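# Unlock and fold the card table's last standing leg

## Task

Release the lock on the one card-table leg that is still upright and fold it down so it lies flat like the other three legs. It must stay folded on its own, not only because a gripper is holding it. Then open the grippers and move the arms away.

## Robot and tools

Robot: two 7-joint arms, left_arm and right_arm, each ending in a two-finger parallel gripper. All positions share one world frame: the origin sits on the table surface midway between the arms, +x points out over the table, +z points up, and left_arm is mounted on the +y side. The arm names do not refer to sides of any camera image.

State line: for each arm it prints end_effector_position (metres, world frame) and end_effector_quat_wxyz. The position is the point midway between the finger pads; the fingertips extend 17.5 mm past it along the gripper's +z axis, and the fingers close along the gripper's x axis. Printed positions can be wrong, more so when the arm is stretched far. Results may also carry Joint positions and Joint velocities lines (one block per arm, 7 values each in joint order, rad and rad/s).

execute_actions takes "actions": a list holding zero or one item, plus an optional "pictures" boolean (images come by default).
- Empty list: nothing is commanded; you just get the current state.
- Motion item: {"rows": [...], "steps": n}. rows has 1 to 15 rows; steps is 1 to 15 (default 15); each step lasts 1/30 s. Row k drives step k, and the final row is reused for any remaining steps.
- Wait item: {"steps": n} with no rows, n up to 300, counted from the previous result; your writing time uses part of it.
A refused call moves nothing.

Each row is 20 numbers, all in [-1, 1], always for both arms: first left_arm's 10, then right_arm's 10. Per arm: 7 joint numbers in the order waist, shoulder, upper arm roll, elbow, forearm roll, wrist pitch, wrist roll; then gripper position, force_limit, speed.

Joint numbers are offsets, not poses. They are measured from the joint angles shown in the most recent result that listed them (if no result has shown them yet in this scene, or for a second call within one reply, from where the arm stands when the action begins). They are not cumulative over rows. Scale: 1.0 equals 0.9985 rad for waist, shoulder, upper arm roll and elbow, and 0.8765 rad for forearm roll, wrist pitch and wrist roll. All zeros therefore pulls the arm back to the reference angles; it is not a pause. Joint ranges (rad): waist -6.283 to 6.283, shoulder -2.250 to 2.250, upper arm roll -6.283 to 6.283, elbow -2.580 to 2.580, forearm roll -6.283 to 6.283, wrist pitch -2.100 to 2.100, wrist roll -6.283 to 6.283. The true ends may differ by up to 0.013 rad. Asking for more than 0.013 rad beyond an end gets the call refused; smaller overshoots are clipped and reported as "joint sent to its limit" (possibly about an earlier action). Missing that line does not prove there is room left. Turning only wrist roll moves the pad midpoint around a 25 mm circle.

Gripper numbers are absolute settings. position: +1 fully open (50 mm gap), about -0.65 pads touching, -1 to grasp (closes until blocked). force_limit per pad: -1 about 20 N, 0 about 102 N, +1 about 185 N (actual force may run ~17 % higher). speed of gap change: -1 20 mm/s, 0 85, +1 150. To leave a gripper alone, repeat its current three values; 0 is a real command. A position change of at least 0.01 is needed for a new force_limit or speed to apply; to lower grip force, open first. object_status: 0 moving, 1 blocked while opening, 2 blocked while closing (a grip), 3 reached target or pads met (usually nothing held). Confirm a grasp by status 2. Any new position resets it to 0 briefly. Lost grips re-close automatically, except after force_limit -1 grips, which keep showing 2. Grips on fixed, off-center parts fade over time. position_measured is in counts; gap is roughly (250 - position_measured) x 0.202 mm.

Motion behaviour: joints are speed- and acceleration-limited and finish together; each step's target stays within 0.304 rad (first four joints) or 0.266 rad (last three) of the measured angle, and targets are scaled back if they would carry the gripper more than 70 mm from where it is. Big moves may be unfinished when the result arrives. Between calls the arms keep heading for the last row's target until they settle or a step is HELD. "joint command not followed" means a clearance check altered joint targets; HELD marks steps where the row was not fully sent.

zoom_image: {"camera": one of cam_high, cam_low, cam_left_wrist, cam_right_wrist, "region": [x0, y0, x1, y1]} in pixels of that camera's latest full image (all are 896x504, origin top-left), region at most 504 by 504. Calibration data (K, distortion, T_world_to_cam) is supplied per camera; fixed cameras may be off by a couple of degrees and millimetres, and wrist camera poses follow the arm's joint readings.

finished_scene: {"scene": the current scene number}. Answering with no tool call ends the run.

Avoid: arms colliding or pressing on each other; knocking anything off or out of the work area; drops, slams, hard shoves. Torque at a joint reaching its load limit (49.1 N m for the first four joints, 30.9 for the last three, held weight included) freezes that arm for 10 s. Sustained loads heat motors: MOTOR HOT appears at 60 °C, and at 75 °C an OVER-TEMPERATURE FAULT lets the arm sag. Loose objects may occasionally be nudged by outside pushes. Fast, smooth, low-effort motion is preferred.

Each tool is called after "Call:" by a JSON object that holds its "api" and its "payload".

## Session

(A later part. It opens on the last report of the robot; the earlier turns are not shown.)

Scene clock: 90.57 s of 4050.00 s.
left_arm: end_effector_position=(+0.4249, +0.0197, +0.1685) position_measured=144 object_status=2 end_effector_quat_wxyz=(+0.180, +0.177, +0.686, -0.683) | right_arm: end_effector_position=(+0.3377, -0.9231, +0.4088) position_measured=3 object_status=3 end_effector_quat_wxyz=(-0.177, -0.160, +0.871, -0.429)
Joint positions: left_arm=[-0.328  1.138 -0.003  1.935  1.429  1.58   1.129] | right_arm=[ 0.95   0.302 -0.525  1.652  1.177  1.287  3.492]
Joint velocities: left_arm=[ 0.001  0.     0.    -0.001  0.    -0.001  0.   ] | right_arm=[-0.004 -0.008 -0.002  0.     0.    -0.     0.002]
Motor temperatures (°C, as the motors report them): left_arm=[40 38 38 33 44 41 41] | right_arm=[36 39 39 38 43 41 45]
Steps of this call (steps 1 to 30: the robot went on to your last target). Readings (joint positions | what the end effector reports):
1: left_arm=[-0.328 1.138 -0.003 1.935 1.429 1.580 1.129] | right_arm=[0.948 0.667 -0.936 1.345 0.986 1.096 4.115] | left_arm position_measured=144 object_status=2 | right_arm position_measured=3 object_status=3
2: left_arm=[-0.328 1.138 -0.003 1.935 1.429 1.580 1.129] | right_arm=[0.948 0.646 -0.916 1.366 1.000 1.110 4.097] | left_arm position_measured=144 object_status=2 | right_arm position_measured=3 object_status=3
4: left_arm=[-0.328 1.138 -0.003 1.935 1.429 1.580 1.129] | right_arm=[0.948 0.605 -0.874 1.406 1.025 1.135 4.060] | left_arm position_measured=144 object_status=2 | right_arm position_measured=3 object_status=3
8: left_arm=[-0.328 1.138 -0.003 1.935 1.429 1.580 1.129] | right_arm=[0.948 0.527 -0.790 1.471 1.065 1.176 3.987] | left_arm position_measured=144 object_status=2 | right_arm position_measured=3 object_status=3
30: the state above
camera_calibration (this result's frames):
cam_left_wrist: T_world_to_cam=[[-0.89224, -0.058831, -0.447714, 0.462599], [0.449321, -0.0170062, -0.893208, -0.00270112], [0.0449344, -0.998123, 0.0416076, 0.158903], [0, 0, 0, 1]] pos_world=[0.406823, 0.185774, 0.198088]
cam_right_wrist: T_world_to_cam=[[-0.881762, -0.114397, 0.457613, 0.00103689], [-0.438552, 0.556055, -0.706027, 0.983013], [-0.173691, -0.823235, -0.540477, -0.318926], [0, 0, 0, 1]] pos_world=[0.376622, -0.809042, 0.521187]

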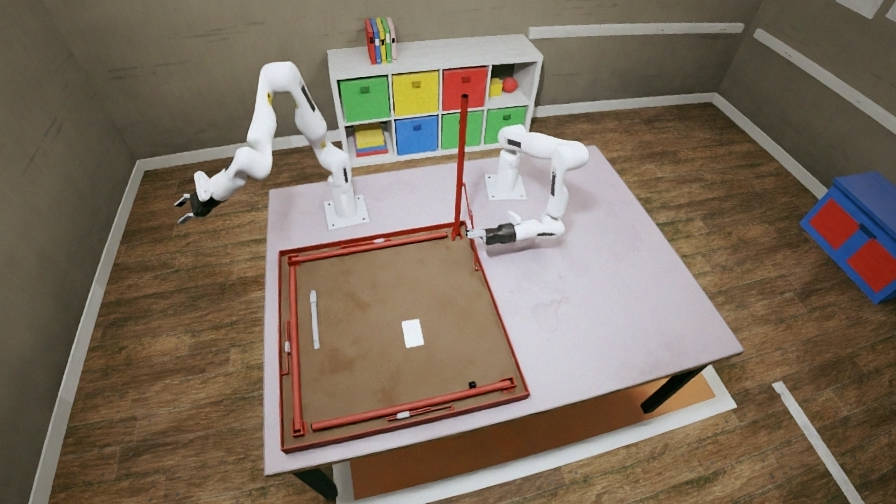

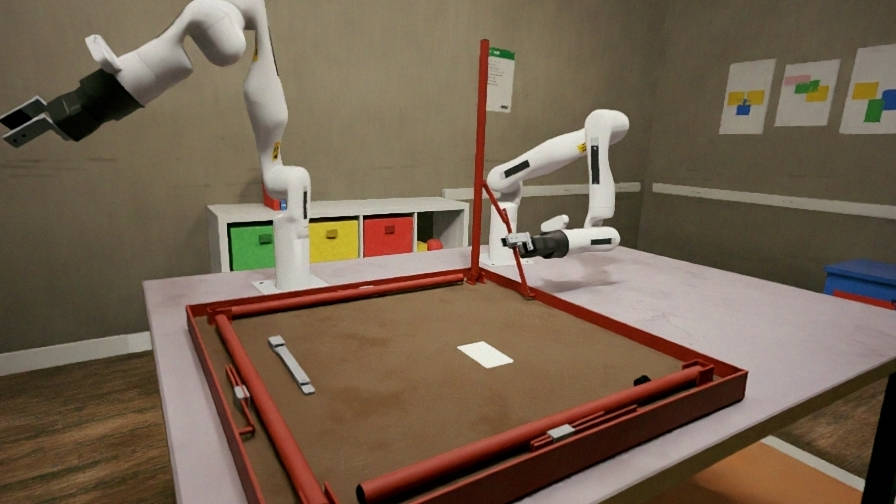

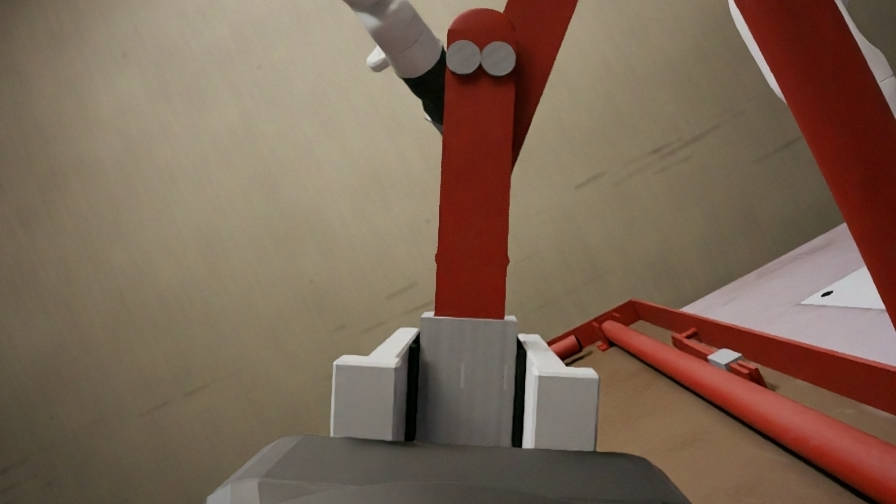

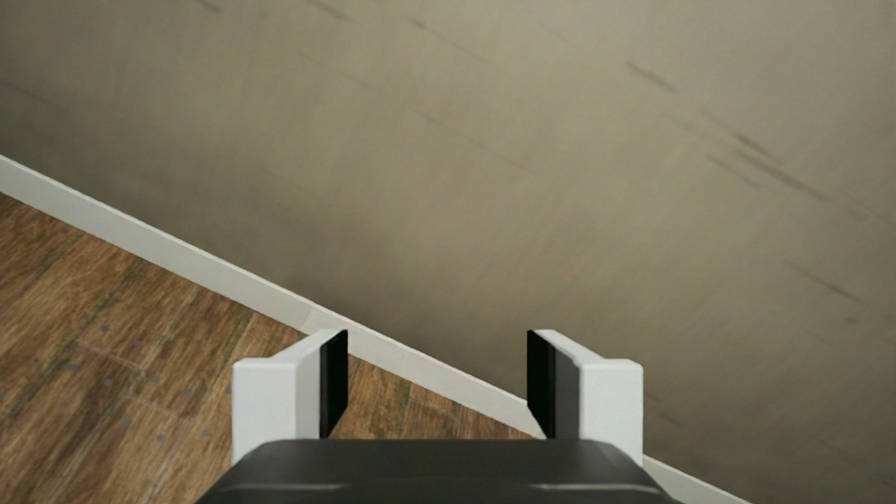

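Call:
{"api": "execute_actions", "payload": {"actions": [{"rows":[[0.008,-0.019,0,-0.08,0.009,0.016,0.366,-1,-0.6,0, -0.5,0,0.526,0.75,0.614,0.525,-1,1,0,0]]}], "pictures": false}}

Call:
{"api": "execute_actions", "payload": {"actions": [{"steps":30}]}}

Scene clock: 94.07 s of 4050.00 s.
left_arm: end_effector_position=(+0.4561, +0.0197, +0.1816) position_measured=144 object_status=2 end_effector_quat_wxyz=(+0.101, +0.100, +0.701, -0.699) | right_arm: end_effector_position=(+0.2195, -0.8932, +0.4714) position_measured=3 object_status=3 end_effector_quat_wxyz=(-0.403, -0.125, +0.703, -0.573)
Joint positions: left_arm=[-0.319  1.12  -0.002  1.855  1.436  1.594  1.45 ] | right_arm=[ 0.569  0.303 -0.136  2.074  1.541  1.629  3.125]
Joint velocities: left_arm=[ 0.001 -0.003 -0.001 -0.002 -0.001 -0.001  0.001] | right_arm=[-0.679 -0.003  0.84   1.361  1.057  0.736 -1.198]
Motor temperatures (°C, as the motors report them): left_arm=[40 38 38 33 44 41 41] | right_arm=[36 39 39 38 43 41 45]
Steps of this call (steps 1 to 15: the robot went on to your last target; steps 16 to 90: nothing new was sent; steps 91 to 105: all 15 steps of this action). Readings (joint positions | what the end effector reports):
91: left_arm=[-0.328 1.138 -0.003 1.934 1.429 1.580 1.130] | right_arm=[0.948 0.301 -0.524 1.653 1.177 1.288 3.492] | left_arm position_measured=144 object_status=2 | right_arm position_measured=3 object_status=3
92: left_arm=[-0.327 1.137 -0.003 1.931 1.429 1.581 1.139] | right_arm=[0.940 0.301 -0.519 1.658 1.182 1.292 3.487] | left_arm position_measured=144 object_status=2 | right_arm position_measured=3 object_status=3
94: left_arm=[-0.325 1.134 -0.003 1.916 1.429 1.583 1.191] | right_arm=[0.909 0.301 -0.494 1.685 1.205 1.315 3.464] | left_arm position_measured=144 object_status=2 | right_arm position_measured=3 object_status=3
98: left_arm=[-0.321 1.126 -0.003 1.878 1.433 1.590 1.351] | right_arm=[0.784 0.302 -0.376 1.804 1.308 1.418 3.361] | left_arm position_measured=144 object_status=2 | right_arm position_measured=3 object_status=3
105: the state above

Scene clock: 95.07 s of 4050.00 s.
left_arm: end_effector_position=(+0.4561, +0.0196, +0.1816) position_measured=144 object_status=2 end_effector_quat_wxyz=(+0.101, +0.100, +0.701, -0.699) | right_arm: end_effector_position=(+0.1780, -0.8570, +0.4946) position_measured=3 object_status=3 end_effector_quat_wxyz=(+0.350, +0.084, -0.619, +0.698)
Joint positions: left_arm=[-0.319  1.12  -0.002  1.855  1.436  1.594  1.45 ] | right_arm=[ 0.451  0.302 -0.     2.401  1.715  1.747  2.616]
Joint velocities: left_arm=[-0.     0.     0.001  0.001 -0.    -0.001  0.   ] | right_arm=[-0.     0.001  0.     0.001  0.    -0.    -0.001]
Motor temperatures (°C, as the motors report them): left_arm=[40 38 38 33 44 41 41] | right_arm=[36 39 39 38 43 41 45]
Steps of this call (steps 1 to 30: the robot went on to your last target). Readings (joint positions | what the end effector reports):
1: left_arm=[-0.319 1.120 -0.002 1.855 1.436 1.594 1.450] | right_arm=[0.549 0.302 -0.110 2.120 1.574 1.651 3.085] | left_arm position_measured=144 object_status=2 | right_arm position_measured=3 object_status=3
2: left_arm=[-0.319 1.120 -0.002 1.855 1.436 1.594 1.450] | right_arm=[0.531 0.302 -0.088 2.165 1.602 1.670 3.044] | left_arm position_measured=144 object_status=2 | right_arm position_measured=3 object_status=3
4: left_arm=[-0.319 1.120 -0.002 1.855 1.436 1.594 1.450] | right_arm=[0.505 0.302 -0.056 2.246 1.642 1.698 2.963] | left_arm position_measured=144 object_status=2 | right_arm position_measured=3 object_status=3
8: left_arm=[-0.319 1.120 -0.002 1.855 1.436 1.594 1.450] | right_arm=[0.475 0.302 -0.022 2.344 1.685 1.727 2.800] | left_arm position_measured=144 object_status=2 | right_arm position_measured=3 object_status=3
30: the state above
All arms were judged still, so your last target was given up. Only a new action makes them travel on or press farther. Fingers that are still opening or closing keep moving.
camera_calibration (this result's frames):
cam_left_wrist: T_world_to_cam=[[-0.96965, -0.0566132, -0.237853, 0.493473], [0.239272, -0.0196611, -0.970754, 0.10493], [0.050281, -0.998203, 0.0326103, 0.156133], [0, 0, 0, 1]] pos_world=[0.445538, 0.185852, 0.214144]
cam_right_wrist: T_world_to_cam=[[-0.733603, 0.401091, 0.548591, 0.198926], [-0.603584, -0.0136237, -0.797183, 0.523011], [-0.312269, -0.915937, 0.252087, -0.69267], [0, 0, 0, 1]] pos_world=[0.245314, -0.707104, 0.482419]

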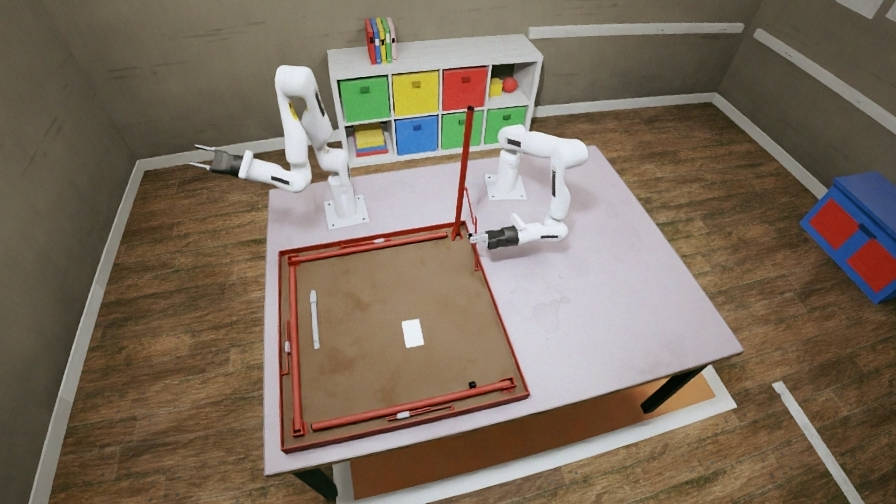

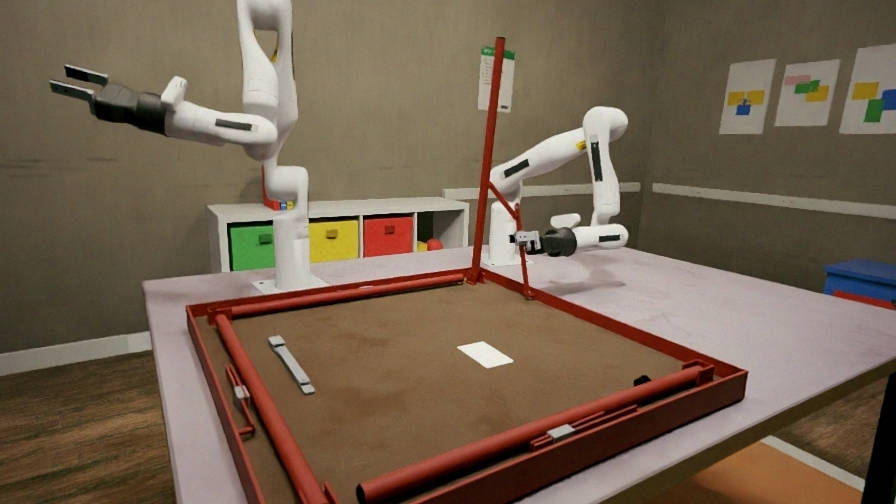

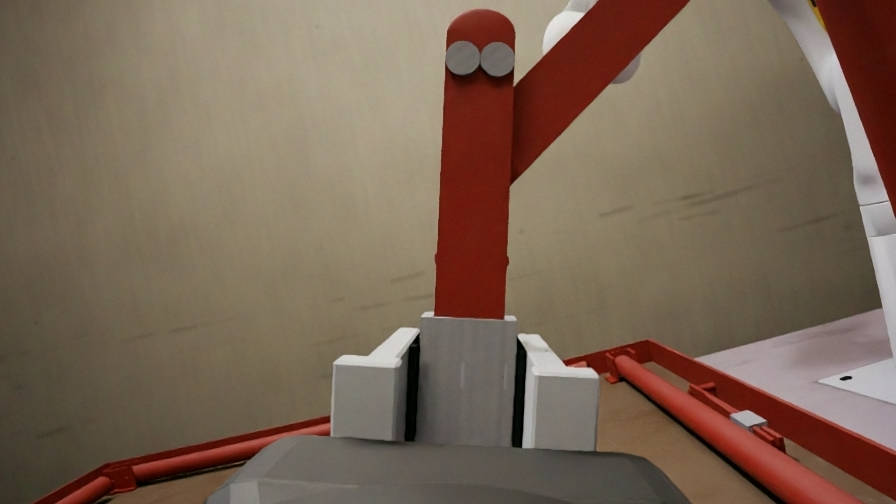

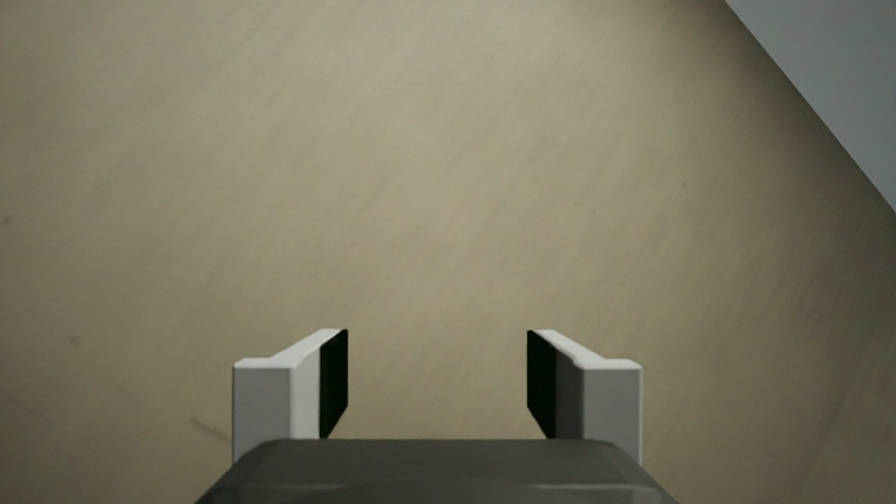

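Call:
{"api": "execute_actions", "payload": {"actions": [{"rows":[[0.008,0.009,0,-0.111,0.009,0.014,0.415,-1,-0.6,0, -1,0,0,0,0,0,-0.423,1,0,0]]}], "pictures": false}}

Call:
{"api": "execute_actions", "payload": {"actions": [{"steps":30}]}}

Scene clock: 98.03 s of 4050.00 s.
left_arm: end_effector_position=(+0.4945, +0.0196, +0.1865) position_measured=144 object_status=2 end_effector_quat_wxyz=(+0.008, +0.009, +0.707, -0.707) | right_arm: end_effector_position=(+0.3205, -0.7736, +0.4975) position_measured=3 object_status=3 end_effector_quat_wxyz=(+0.108, +0.118, -0.614, +0.773)
Joint positions: left_arm=[-0.31   1.129 -0.001  1.744  1.445  1.605  1.814] | right_arm=[0.069 0.302 0.    2.401 1.715 1.747 2.344]
Joint velocities: left_arm=[ 0.     0.001 -0.002 -0.007 -0.008  0.002  0.003] | right_arm=[-0.969 -0.    -0.001 -0.001  0.001 -0.    -0.389]
Motor temperatures (°C, as the motors report them): left_arm=[40 38 38 33 44 41 41] | right_arm=[36 39 39 38 43 41 45]
Steps of this call (steps 1 to 74: nothing new was sent; steps 75 to 89: all 15 steps of this action). Readings (joint positions | what the end effector reports):
75: left_arm=[-0.319 1.120 -0.002 1.855 1.436 1.594 1.451] | right_arm=[0.449 0.302 0.000 2.401 1.715 1.747 2.615] | left_arm position_measured=144 object_status=2 | right_arm position_measured=3 object_status=3
76: left_arm=[-0.318 1.121 -0.002 1.850 1.436 1.594 1.461] | right_arm=[0.442 0.302 0.001 2.401 1.714 1.747 2.611] | left_arm position_measured=144 object_status=2 | right_arm position_measured=3 object_status=3
78: left_arm=[-0.316 1.123 -0.003 1.830 1.436 1.597 1.512] | right_arm=[0.411 0.302 0.001 2.401 1.714 1.747 2.588] | left_arm position_measured=144 object_status=2 | right_arm position_measured=3 object_status=3
82: left_arm=[-0.312 1.128 -0.002 1.782 1.440 1.602 1.672] | right_arm=[0.294 0.302 0.001 2.401 1.715 1.747 2.489] | left_arm position_measured=144 object_status=2 | right_arm position_measured=3 object_status=3
89: the state above

Scene clock: 99.03 s of 4050.00 s.
left_arm: end_effector_position=(+0.4945, +0.0196, +0.1863) position_measured=144 object_status=2 end_effector_quat_wxyz=(+0.008, +0.009, +0.708, -0.707) | right_arm: end_effector_position=(+0.4643, -0.5486, +0.4982) position_measured=3 object_status=3 end_effector_quat_wxyz=(-0.169, +0.271, -0.563, +0.762)
Joint positions: left_arm=[-0.309  1.129 -0.002  1.744  1.445  1.605  1.814] | right_arm=[-0.547  0.302 -0.     2.401  1.715  1.747  2.245]
Joint velocities: left_arm=[-0.    -0.001  0.    -0.     0.001 -0.003 -0.   ] | right_arm=[-0.009  0.001  0.001  0.     0.     0.     0.001]
Motor temperatures (°C, as the motors report them): left_arm=[40 38 38 33 44 41 41] | right_arm=[36 39 39 38 43 41 45]
Steps of this call (steps 1 to 30: the robot went on to your last target). Readings (joint positions | what the end effector reports):
1: left_arm=[-0.309 1.129 -0.001 1.744 1.445 1.605 1.814] | right_arm=[0.036 0.302 0.000 2.401 1.715 1.747 2.331] | left_arm position_measured=144 object_status=2 | right_arm position_measured=3 object_status=3
2: left_arm=[-0.309 1.129 -0.001 1.744 1.445 1.605 1.814] | right_arm=[0.004 0.302 0.000 2.401 1.715 1.747 2.321] | left_arm position_measured=144 object_status=2 | right_arm position_measured=3 object_status=3
4: left_arm=[-0.309 1.129 -0.002 1.744 1.445 1.605 1.814] | right_arm=[-0.061 0.303 -0.000 2.400 1.715 1.747 2.303] | left_arm position_measured=144 object_status=2 | right_arm position_measured=3 object_status=3
8: left_arm=[-0.309 1.129 -0.002 1.744 1.445 1.605 1.814] | right_arm=[-0.191 0.303 -0.000 2.400 1.715 1.747 2.279] | left_arm position_measured=144 object_status=2 | right_arm position_measured=3 object_status=3
30: the state above
camera_calibration (this result's frames):
cam_left_wrist: T_world_to_cam=[[-0.998329, -0.0536373, 0.021503, 0.497622], [-0.0204481, -0.0201379, -0.999588, 0.234113], [0.0540482, -0.998357, 0.0190075, 0.154709], [0, 0, 0, 1]] pos_world=[0.493216, 0.18586, 0.220376]
cam_right_wrist: T_world_to_cam=[[-0.806493, -0.548912, 0.219692, -0.0401441], [-0.0309199, -0.331911, -0.942804, 0.334969], [0.590435, -0.767157, 0.250711, -0.658501], [0, 0, 0, 1]] pos_world=[0.366783, -0.41603, 0.489723]

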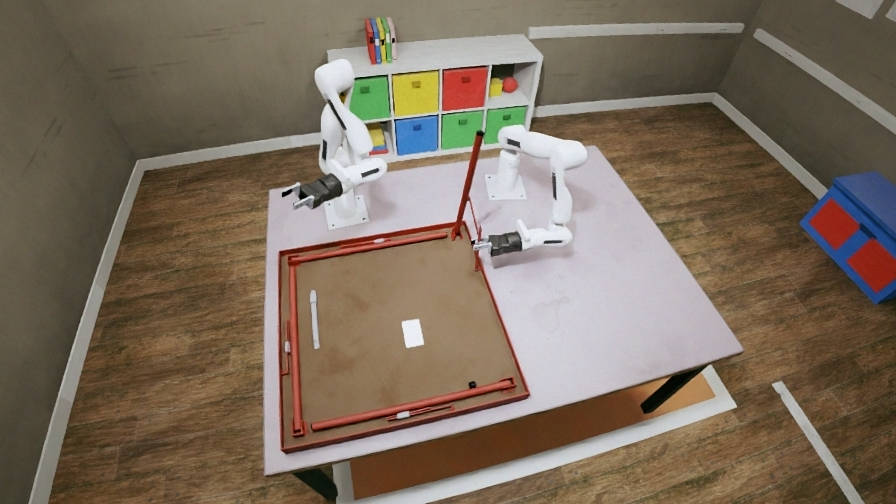

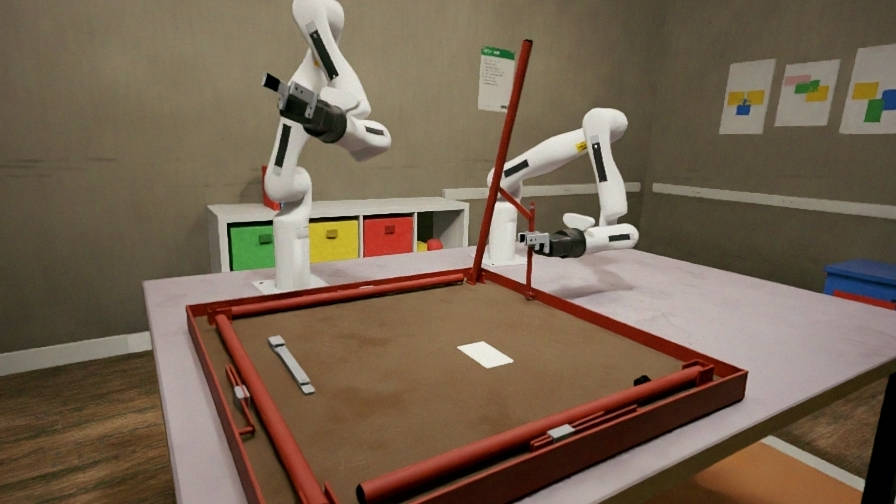

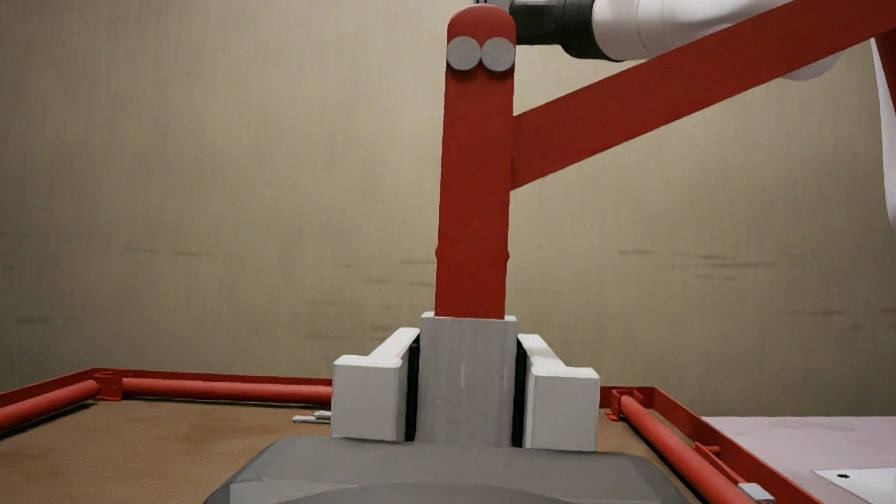

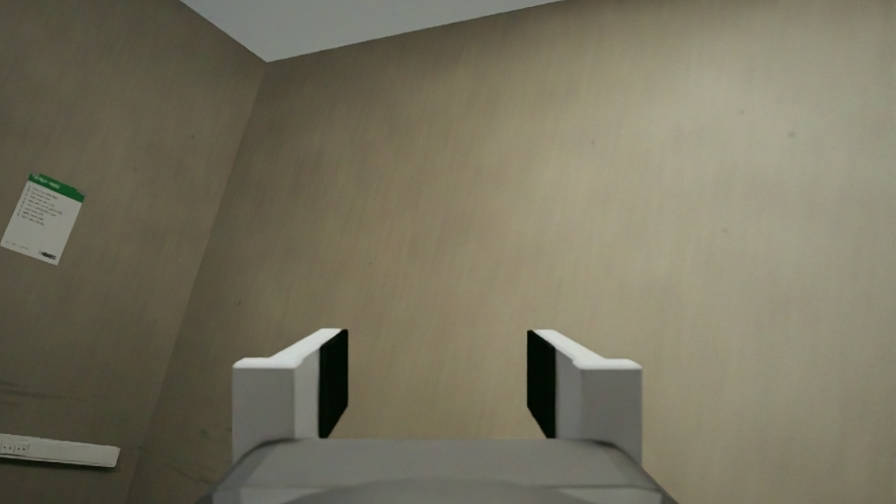

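Call:
{"api": "execute_actions", "payload": {"actions": [{"rows":[[0.003,0.008,0,-0.038,0.003,0.004,0.134,-1,-0.6,0, -0.957,0,0,0,0,0,0,1,0,0]]}], "pictures": false}}

Call:
{"api": "execute_actions", "payload": {"actions": [{"steps":30}], "pictures": false}}

Call:
{"api": "execute_actions", "payload": {"actions": [{"rows":[[0,0,0,0,0,0,0,-1,-0.6,0, 0,0.291,0,-0.514,0,0,0,1,0,0]]}], "pictures": false}}

Call:
{"api": "execute_actions", "payload": {"actions": [{"steps":20}]}}

Scene clock: 104.77 s of 4050.00 s.
left_arm: end_effector_position=(+0.5073, +0.0195, +0.1860) position_measured=144 object_status=2 end_effector_quat_wxyz=(-0.023, -0.022, +0.707, -0.706) | right_arm: end_effector_position=(+0.4775, -0.3819, +0.4982) position_measured=3 object_status=3 end_effector_quat_wxyz=(-0.310, +0.372, -0.502, +0.716)
Joint positions: left_arm=[-0.306  1.137 -0.001  1.705  1.449  1.608  1.931] | right_arm=[-0.927  0.302  0.     2.401  1.715  1.747  2.245]
Joint velocities: left_arm=[ 0.001  0.001 -0.    -0.     0.001  0.002 -0.   ] | right_arm=[-0.965  0.002 -0.002 -0.002  0.001 -0.     0.001]
Motor temperatures (°C, as the motors report them): left_arm=[40 38 38 33 44 41 41] | right_arm=[36 39 39 38 43 41 45]
Steps of this call (steps 1 to 15: the robot went on to your last target; steps 16 to 90: nothing new was sent; then 2.23 s passed at rest; steps 91 to 105: all 15 steps of this action). Readings (joint positions | what the end effector reports):
91: left_arm=[-0.309 1.129 -0.002 1.743 1.445 1.605 1.815] | right_arm=[-0.550 0.302 0.000 2.401 1.715 1.747 2.245] | left_arm position_measured=144 object_status=2 | right_arm position_measured=3 object_status=3
92: left_arm=[-0.309 1.130 -0.002 1.740 1.445 1.606 1.824] | right_arm=[-0.557 0.302 0.001 2.401 1.714 1.747 2.245] | left_arm position_measured=144 object_status=2 | right_arm position_measured=3 object_status=3
94: left_arm=[-0.307 1.134 -0.002 1.724 1.446 1.607 1.874] | right_arm=[-0.587 0.302 0.001 2.401 1.714 1.747 2.245] | left_arm position_measured=144 object_status=2 | right_arm position_measured=3 object_status=3
98: left_arm=[-0.307 1.136 -0.001 1.706 1.449 1.608 1.931] | right_arm=[-0.703 0.302 0.001 2.401 1.715 1.747 2.245] | left_arm position_measured=144 object_status=2 | right_arm position_measured=3 object_status=3
105: the state above

Scene clock: 105.77 s of 4050.00 s.
left_arm: end_effector_position=(+0.5073, +0.0195, +0.1859) position_measured=144 object_status=2 end_effector_quat_wxyz=(-0.023, -0.022, +0.707, -0.706) | right_arm: end_effector_position=(+0.3799, -0.1505, +0.4982) position_measured=3 object_status=3 end_effector_quat_wxyz=(+0.501, -0.499, +0.376, -0.599)
Joint positions: left_arm=[-0.306  1.137 -0.001  1.705  1.449  1.608  1.931] | right_arm=[-1.502  0.302 -0.     2.401  1.715  1.747  2.245]
Joint velocities: left_arm=[ 0.001  0.    -0.001 -0.    -0.    -0.002 -0.   ] | right_arm=[-0.006 -0.001  0.001 -0.001 -0.    -0.    -0.002]
Motor temperatures (°C, as the motors report them): left_arm=[40 38 38 33 44 41 41] | right_arm=[36 39 39 38 43 41 45]
Steps of this call (steps 1 to 30: the robot went on to your last target). Readings (joint positions | what the end effector reports):
1: left_arm=[-0.306 1.137 -0.001 1.705 1.449 1.608 1.931] | right_arm=[-0.959 0.302 0.000 2.401 1.715 1.747 2.245] | left_arm position_measured=144 object_status=2 | right_arm position_measured=3 object_status=3
2: left_arm=[-0.306 1.137 -0.001 1.705 1.449 1.608 1.931] | right_arm=[-0.991 0.303 0.000 2.401 1.715 1.747 2.245] | left_arm position_measured=144 object_status=2 | right_arm position_measured=3 object_status=3
4: left_arm=[-0.306 1.137 -0.001 1.705 1.449 1.608 1.931] | right_arm=[-1.056 0.303 -0.000 2.400 1.715 1.747 2.245] | left_arm position_measured=144 object_status=2 | right_arm position_measured=3 object_status=3
8: left_arm=[-0.306 1.137 -0.001 1.705 1.449 1.608 1.931] | right_arm=[-1.185 0.303 -0.000 2.400 1.715 1.747 2.245] | left_arm position_measured=144 object_status=2 | right_arm position_measured=3 object_status=3
30: the state above

Scene clock: 106.27 s of 4050.00 s.
left_arm: end_effector_position=(+0.5075, +0.0195, +0.1858) position_measured=144 object_status=2 end_effector_quat_wxyz=(-0.023, -0.022, +0.707, -0.706) | right_arm: end_effector_position=(+0.3802, -0.0202, +0.4831) position_measured=3 object_status=3 end_effector_quat_wxyz=(+0.543, -0.453, +0.427, -0.563)
Joint positions: left_arm=[-0.306  1.137 -0.002  1.705  1.45   1.608  1.932] | right_arm=[-1.502  0.562 -0.001  1.963  1.715  1.747  2.245]
Joint velocities: left_arm=[-0.    -0.     0.    -0.     0.001  0.001  0.   ] | right_arm=[-0.005  0.315 -0.003 -0.857  0.003 -0.001  0.001]
Motor temperatures (°C, as the motors report them): left_arm=[40 38 38 33 44 41 41] | right_arm=[36 39 39 38 43 41 45]
Steps of this call (steps 1 to 15: all 15 steps of this action). Readings (joint positions | what the end effector reports):
1: left_arm=[-0.306 1.137 -0.001 1.705 1.449 1.608 1.931] | right_arm=[-1.502 0.304 -0.000 2.400 1.715 1.747 2.245] | left_arm position_measured=144 object_status=2 | right_arm position_measured=3 object_status=3
2: left_arm=[-0.306 1.137 -0.001 1.705 1.449 1.608 1.932] | right_arm=[-1.502 0.310 0.000 2.394 1.714 1.748 2.245] | left_arm position_measured=144 object_status=2 | right_arm position_measured=3 object_status=3
4: left_arm=[-0.306 1.137 -0.002 1.705 1.450 1.608 1.932] | right_arm=[-1.501 0.339 0.001 2.367 1.714 1.748 2.245] | left_arm position_measured=144 object_status=2 | right_arm position_measured=3 object_status=3
8: left_arm=[-0.306 1.137 -0.002 1.705 1.450 1.608 1.932] | right_arm=[-1.501 0.441 0.000 2.245 1.714 1.747 2.245] | left_arm position_measured=144 object_status=2 | right_arm position_measured=3 object_status=3
15: the state above

Scene clock: 106.93 s of 4050.00 s.
left_arm: end_effector_position=(+0.5075, +0.0195, +0.1858) position_measured=144 object_status=2 end_effector_quat_wxyz=(-0.023, -0.022, +0.707, -0.706) | right_arm: end_effector_position=(+0.3805, -0.0030, +0.4847) position_measured=3 object_status=3 end_effector_quat_wxyz=(+0.553, -0.440, +0.440, -0.554)
Joint positions: left_arm=[-0.306  1.137 -0.002  1.705  1.45   1.608  1.932] | right_arm=[-1.502  0.593 -0.     1.888  1.715  1.747  2.245]
Joint velocities: left_arm=[-0.     0.001 -0.001 -0.    -0.001  0.001 -0.   ] | right_arm=[-0.001  0.     0.     0.001  0.    -0.     0.001]
Motor temperatures (°C, as the motors report them): left_arm=[40 38 38 33 44 41 41] | right_arm=[36 39 39 38 43 41 45]
Steps of this call (steps 1 to 20: the robot went on to your last target). Readings (joint positions | what the end effector reports):
1: left_arm=[-0.306 1.137 -0.002 1.705 1.450 1.608 1.932] | right_arm=[-1.502 0.571 -0.001 1.938 1.715 1.747 2.245] | left_arm position_measured=144 object_status=2 | right_arm position_measured=3 object_status=3
2: left_arm=[-0.306 1.137 -0.002 1.705 1.450 1.608 1.932] | right_arm=[-1.502 0.579 -0.001 1.917 1.715 1.747 2.245] | left_arm position_measured=144 object_status=2 | right_arm position_measured=3 object_status=3
4: left_arm=[-0.306 1.137 -0.002 1.705 1.450 1.608 1.932] | right_arm=[-1.502 0.587 -0.001 1.894 1.716 1.747 2.245] | left_arm position_measured=144 object_status=2 | right_arm position_measured=3 object_status=3
8: left_arm=[-0.306 1.137 -0.002 1.705 1.450 1.608 1.932] | right_arm=[-1.502 0.591 -0.000 1.888 1.715 1.747 2.245] | left_arm position_measured=144 object_status=2 | right_arm position_measured=3 object_status=3
20: the state above
camera_calibration (this result's frames):
cam_left_wrist: T_world_to_cam=[[-0.992622, -0.0542467, 0.108437, 0.491623], [-0.107518, -0.0195945, -0.99401, 0.276972], [0.0560465, -0.998335, 0.0136175, 0.153888], [0, 0, 0, 1]] pos_world=[0.509151, 0.185728, 0.219908]
cam_right_wrist: T_world_to_cam=[[-0.0179875, -0.999838, -0.0011701, 0.000414499], [0.253905, -0.00343593, -0.967223, 0.405195], [0.967062, -0.017695, 0.253925, -0.329767], [0, 0, 0, 1]] pos_world=[0.216032, -0.0040286, 0.475651]

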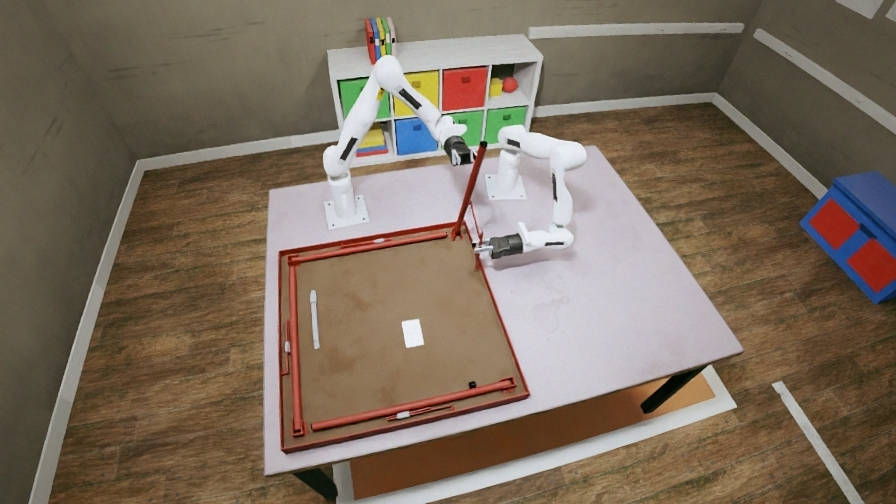

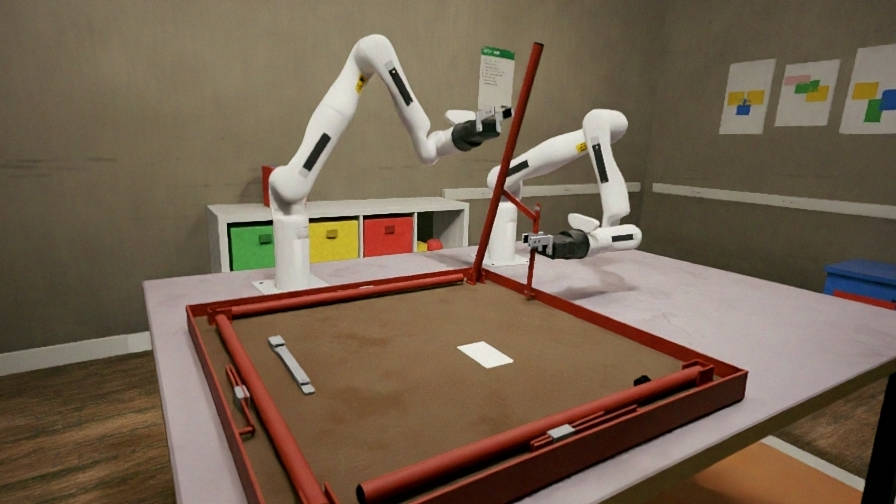

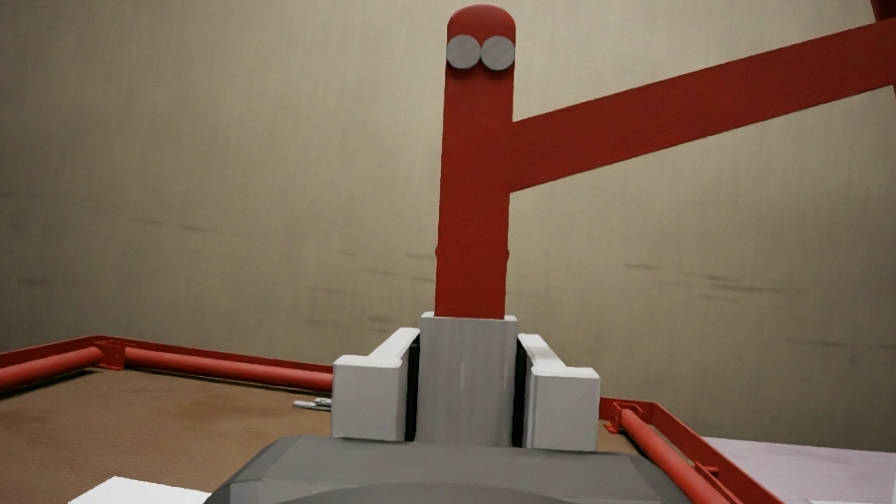

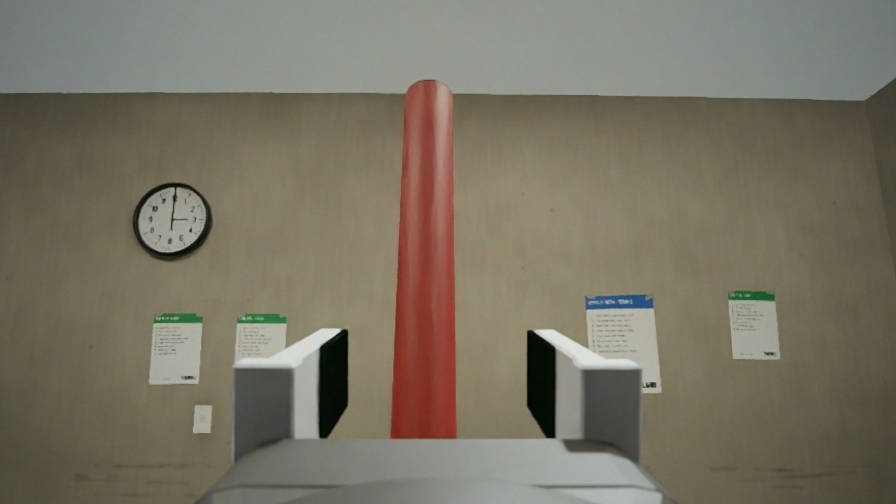

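Call:
{"api": "execute_actions", "payload": {"actions": [{"rows":[[0,0,0,0,0,0,0,-1,-0.6,0, 0.197,0.006,0,-0.134,0.148,-0.147,0.117,1,-0.5,0]]}], "pictures": false}}

Call:
{"api": "execute_actions", "payload": {"actions": [{"steps":10}]}}

Scene clock: 111.37 s of 4050.00 s.
left_arm: end_effector_position=(+0.5077, +0.0195, +0.1856) position_measured=144 object_status=2 end_effector_quat_wxyz=(-0.023, -0.022, +0.707, -0.706) | right_arm: end_effector_position=(+0.4682, +0.0042, +0.5101) position_measured=3 object_status=3 end_effector_quat_wxyz=(+0.544, -0.432, +0.448, -0.563)
Joint positions: left_arm=[-0.306  1.137 -0.002  1.705  1.45   1.607  1.932] | right_arm=[-1.309  0.598  0.     1.754  1.845  1.618  2.348]
Joint velocities: left_arm=[-0.001  0.     0.001 -0.001  0.    -0.     0.   ] | right_arm=[ 0.032  0.005 -0.011 -0.007 -0.002 -0.003 -0.   ]
Motor temperatures (°C, as the motors report them): left_arm=[40 38 38 33 44 41 41] | right_arm=[36 39 39 38 43 41 45]
Steps of this call (steps 1 to 15: the robot went on to your last target; steps 16 to 90: nothing new was sent; then 0.93 s passed at rest; steps 91 to 105: all 15 steps of this action). Readings (joint positions | what the end effector reports):
91: left_arm=[-0.306 1.137 -0.002 1.705 1.450 1.608 1.932] | right_arm=[-1.500 0.593 -0.001 1.887 1.715 1.747 2.245] | left_arm position_measured=144 object_status=2 | right_arm position_measured=3 object_status=3
92: left_arm=[-0.306 1.137 -0.002 1.705 1.450 1.607 1.932] | right_arm=[-1.493 0.593 -0.002 1.883 1.719 1.743 2.248] | left_arm position_measured=144 object_status=2 | right_arm position_measured=3 object_status=3
94: left_arm=[-0.306 1.137 -0.002 1.705 1.450 1.607 1.932] | right_arm=[-1.463 0.595 -0.003 1.864 1.736 1.726 2.262] | left_arm position_measured=144 object_status=2 | right_arm position_measured=3 object_status=3
98: left_arm=[-0.306 1.137 -0.002 1.705 1.450 1.607 1.932] | right_arm=[-1.359 0.598 -0.000 1.792 1.806 1.656 2.318] | left_arm position_measured=144 object_status=2 | right_arm position_measured=3 object_status=3
105: the state above

Scene clock: 111.70 s of 4050.00 s.
left_arm: end_effector_position=(+0.5080, +0.0195, +0.1855) position_measured=144 object_status=2 end_effector_quat_wxyz=(-0.023, -0.023, +0.707, -0.706) | right_arm: end_effector_position=(+0.4693, +0.0032, +0.5100) position_measured=3 object_status=3 end_effector_quat_wxyz=(+0.543, -0.432, +0.449, -0.564)
Joint positions: left_arm=[-0.306  1.137 -0.002  1.705  1.451  1.607  1.933] | right_arm=[-1.306  0.599 -0.001  1.754  1.845  1.618  2.348]
Joint velocities: left_arm=[-0.001  0.     0.    -0.    -0.     0.001  0.   ] | right_arm=[ 0.001  0.    -0.001  0.     0.    -0.    -0.001]
Motor temperatures (°C, as the motors report them): left_arm=[40 38 38 33 44 41 41] | right_arm=[36 39 39 38 43 41 45]
Steps of this call (steps 1 to 10: the robot went on to your last target). Readings (joint positions | what the end effector reports):
1: left_arm=[-0.306 1.137 -0.002 1.705 1.450 1.607 1.932] | right_arm=[-1.308 0.599 -0.000 1.754 1.845 1.618 2.348] | left_arm position_measured=144 object_status=2 | right_arm position_measured=3 object_status=3
2: left_arm=[-0.306 1.137 -0.002 1.705 1.450 1.607 1.932] | right_arm=[-1.307 0.599 -0.000 1.754 1.845 1.618 2.348] | left_arm position_measured=144 object_status=2 | right_arm position_measured=3 object_status=3
4: left_arm=[-0.306 1.137 -0.002 1.705 1.450 1.607 1.932] | right_arm=[-1.306 0.599 -0.000 1.754 1.845 1.618 2.348] | left_arm position_measured=144 object_status=2 | right_arm position_measured=3 object_status=3
8: left_arm=[-0.306 1.137 -0.002 1.705 1.451 1.607 1.933] | right_arm=[-1.306 0.599 -0.001 1.754 1.845 1.618 2.348] | left_arm position_measured=144 object_status=2 | right_arm position_measured=3 object_status=3
10: the state above
camera_calibration (this result's frames):
cam_left_wrist: T_world_to_cam=[[-0.992454, -0.0555386, 0.109316, 0.491905], [-0.108391, -0.0194174, -0.993919, 0.277202], [0.0573235, -0.998268, 0.013251, 0.153291], [0, 0, 0, 1]] pos_world=[0.509453, 0.185728, 0.219712]
cam_right_wrist: T_world_to_cam=[[-0.0554527, -0.998458, -0.00254176, 0.0265104], [0.253527, -0.0116181, -0.967259, 0.40737], [0.965738, -0.0542815, 0.25378, -0.421132], [0, 0, 0, 1]] pos_world=[0.304894, 0.00834267, 0.500974]

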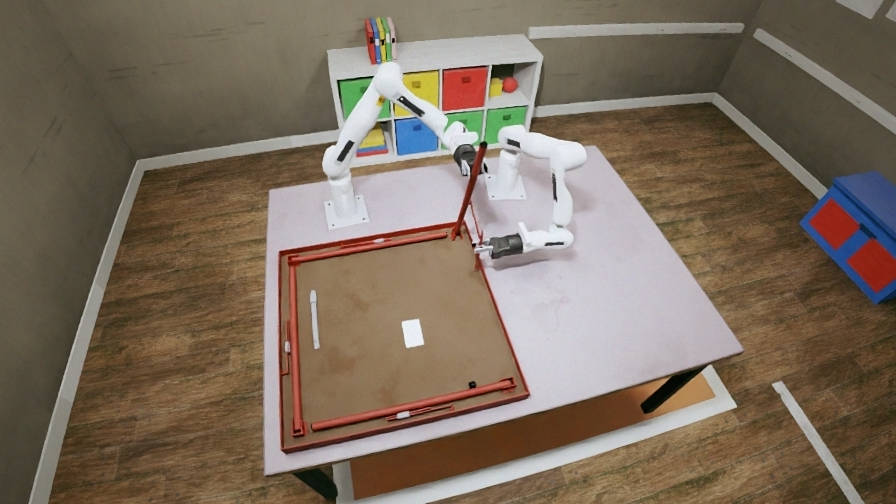

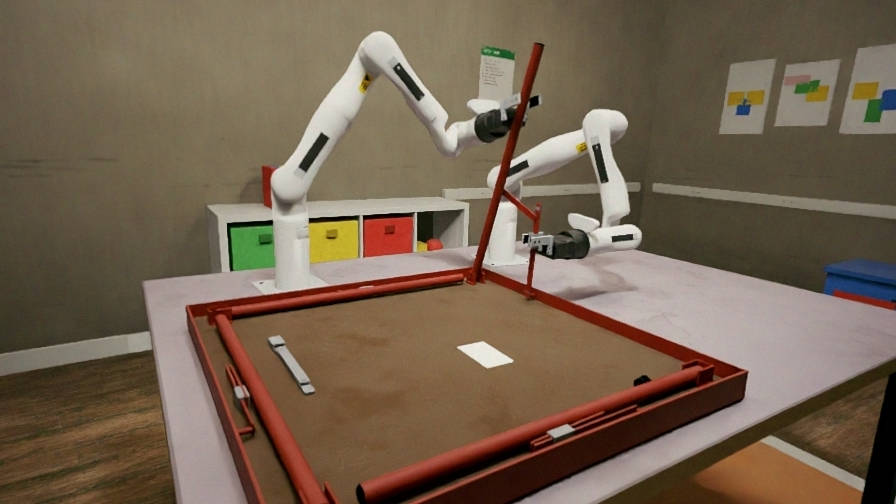

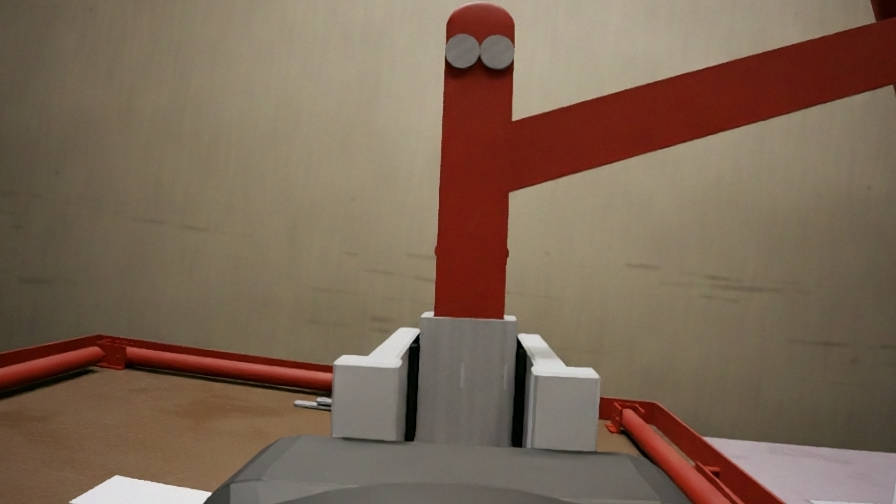

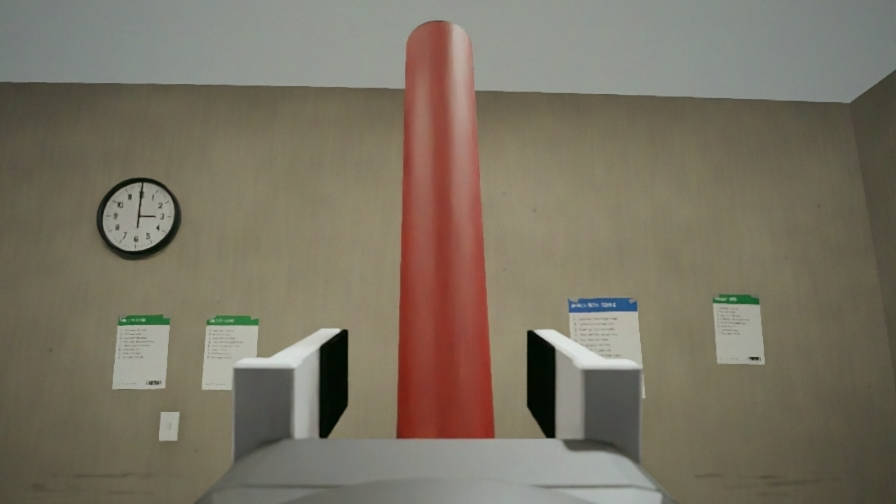

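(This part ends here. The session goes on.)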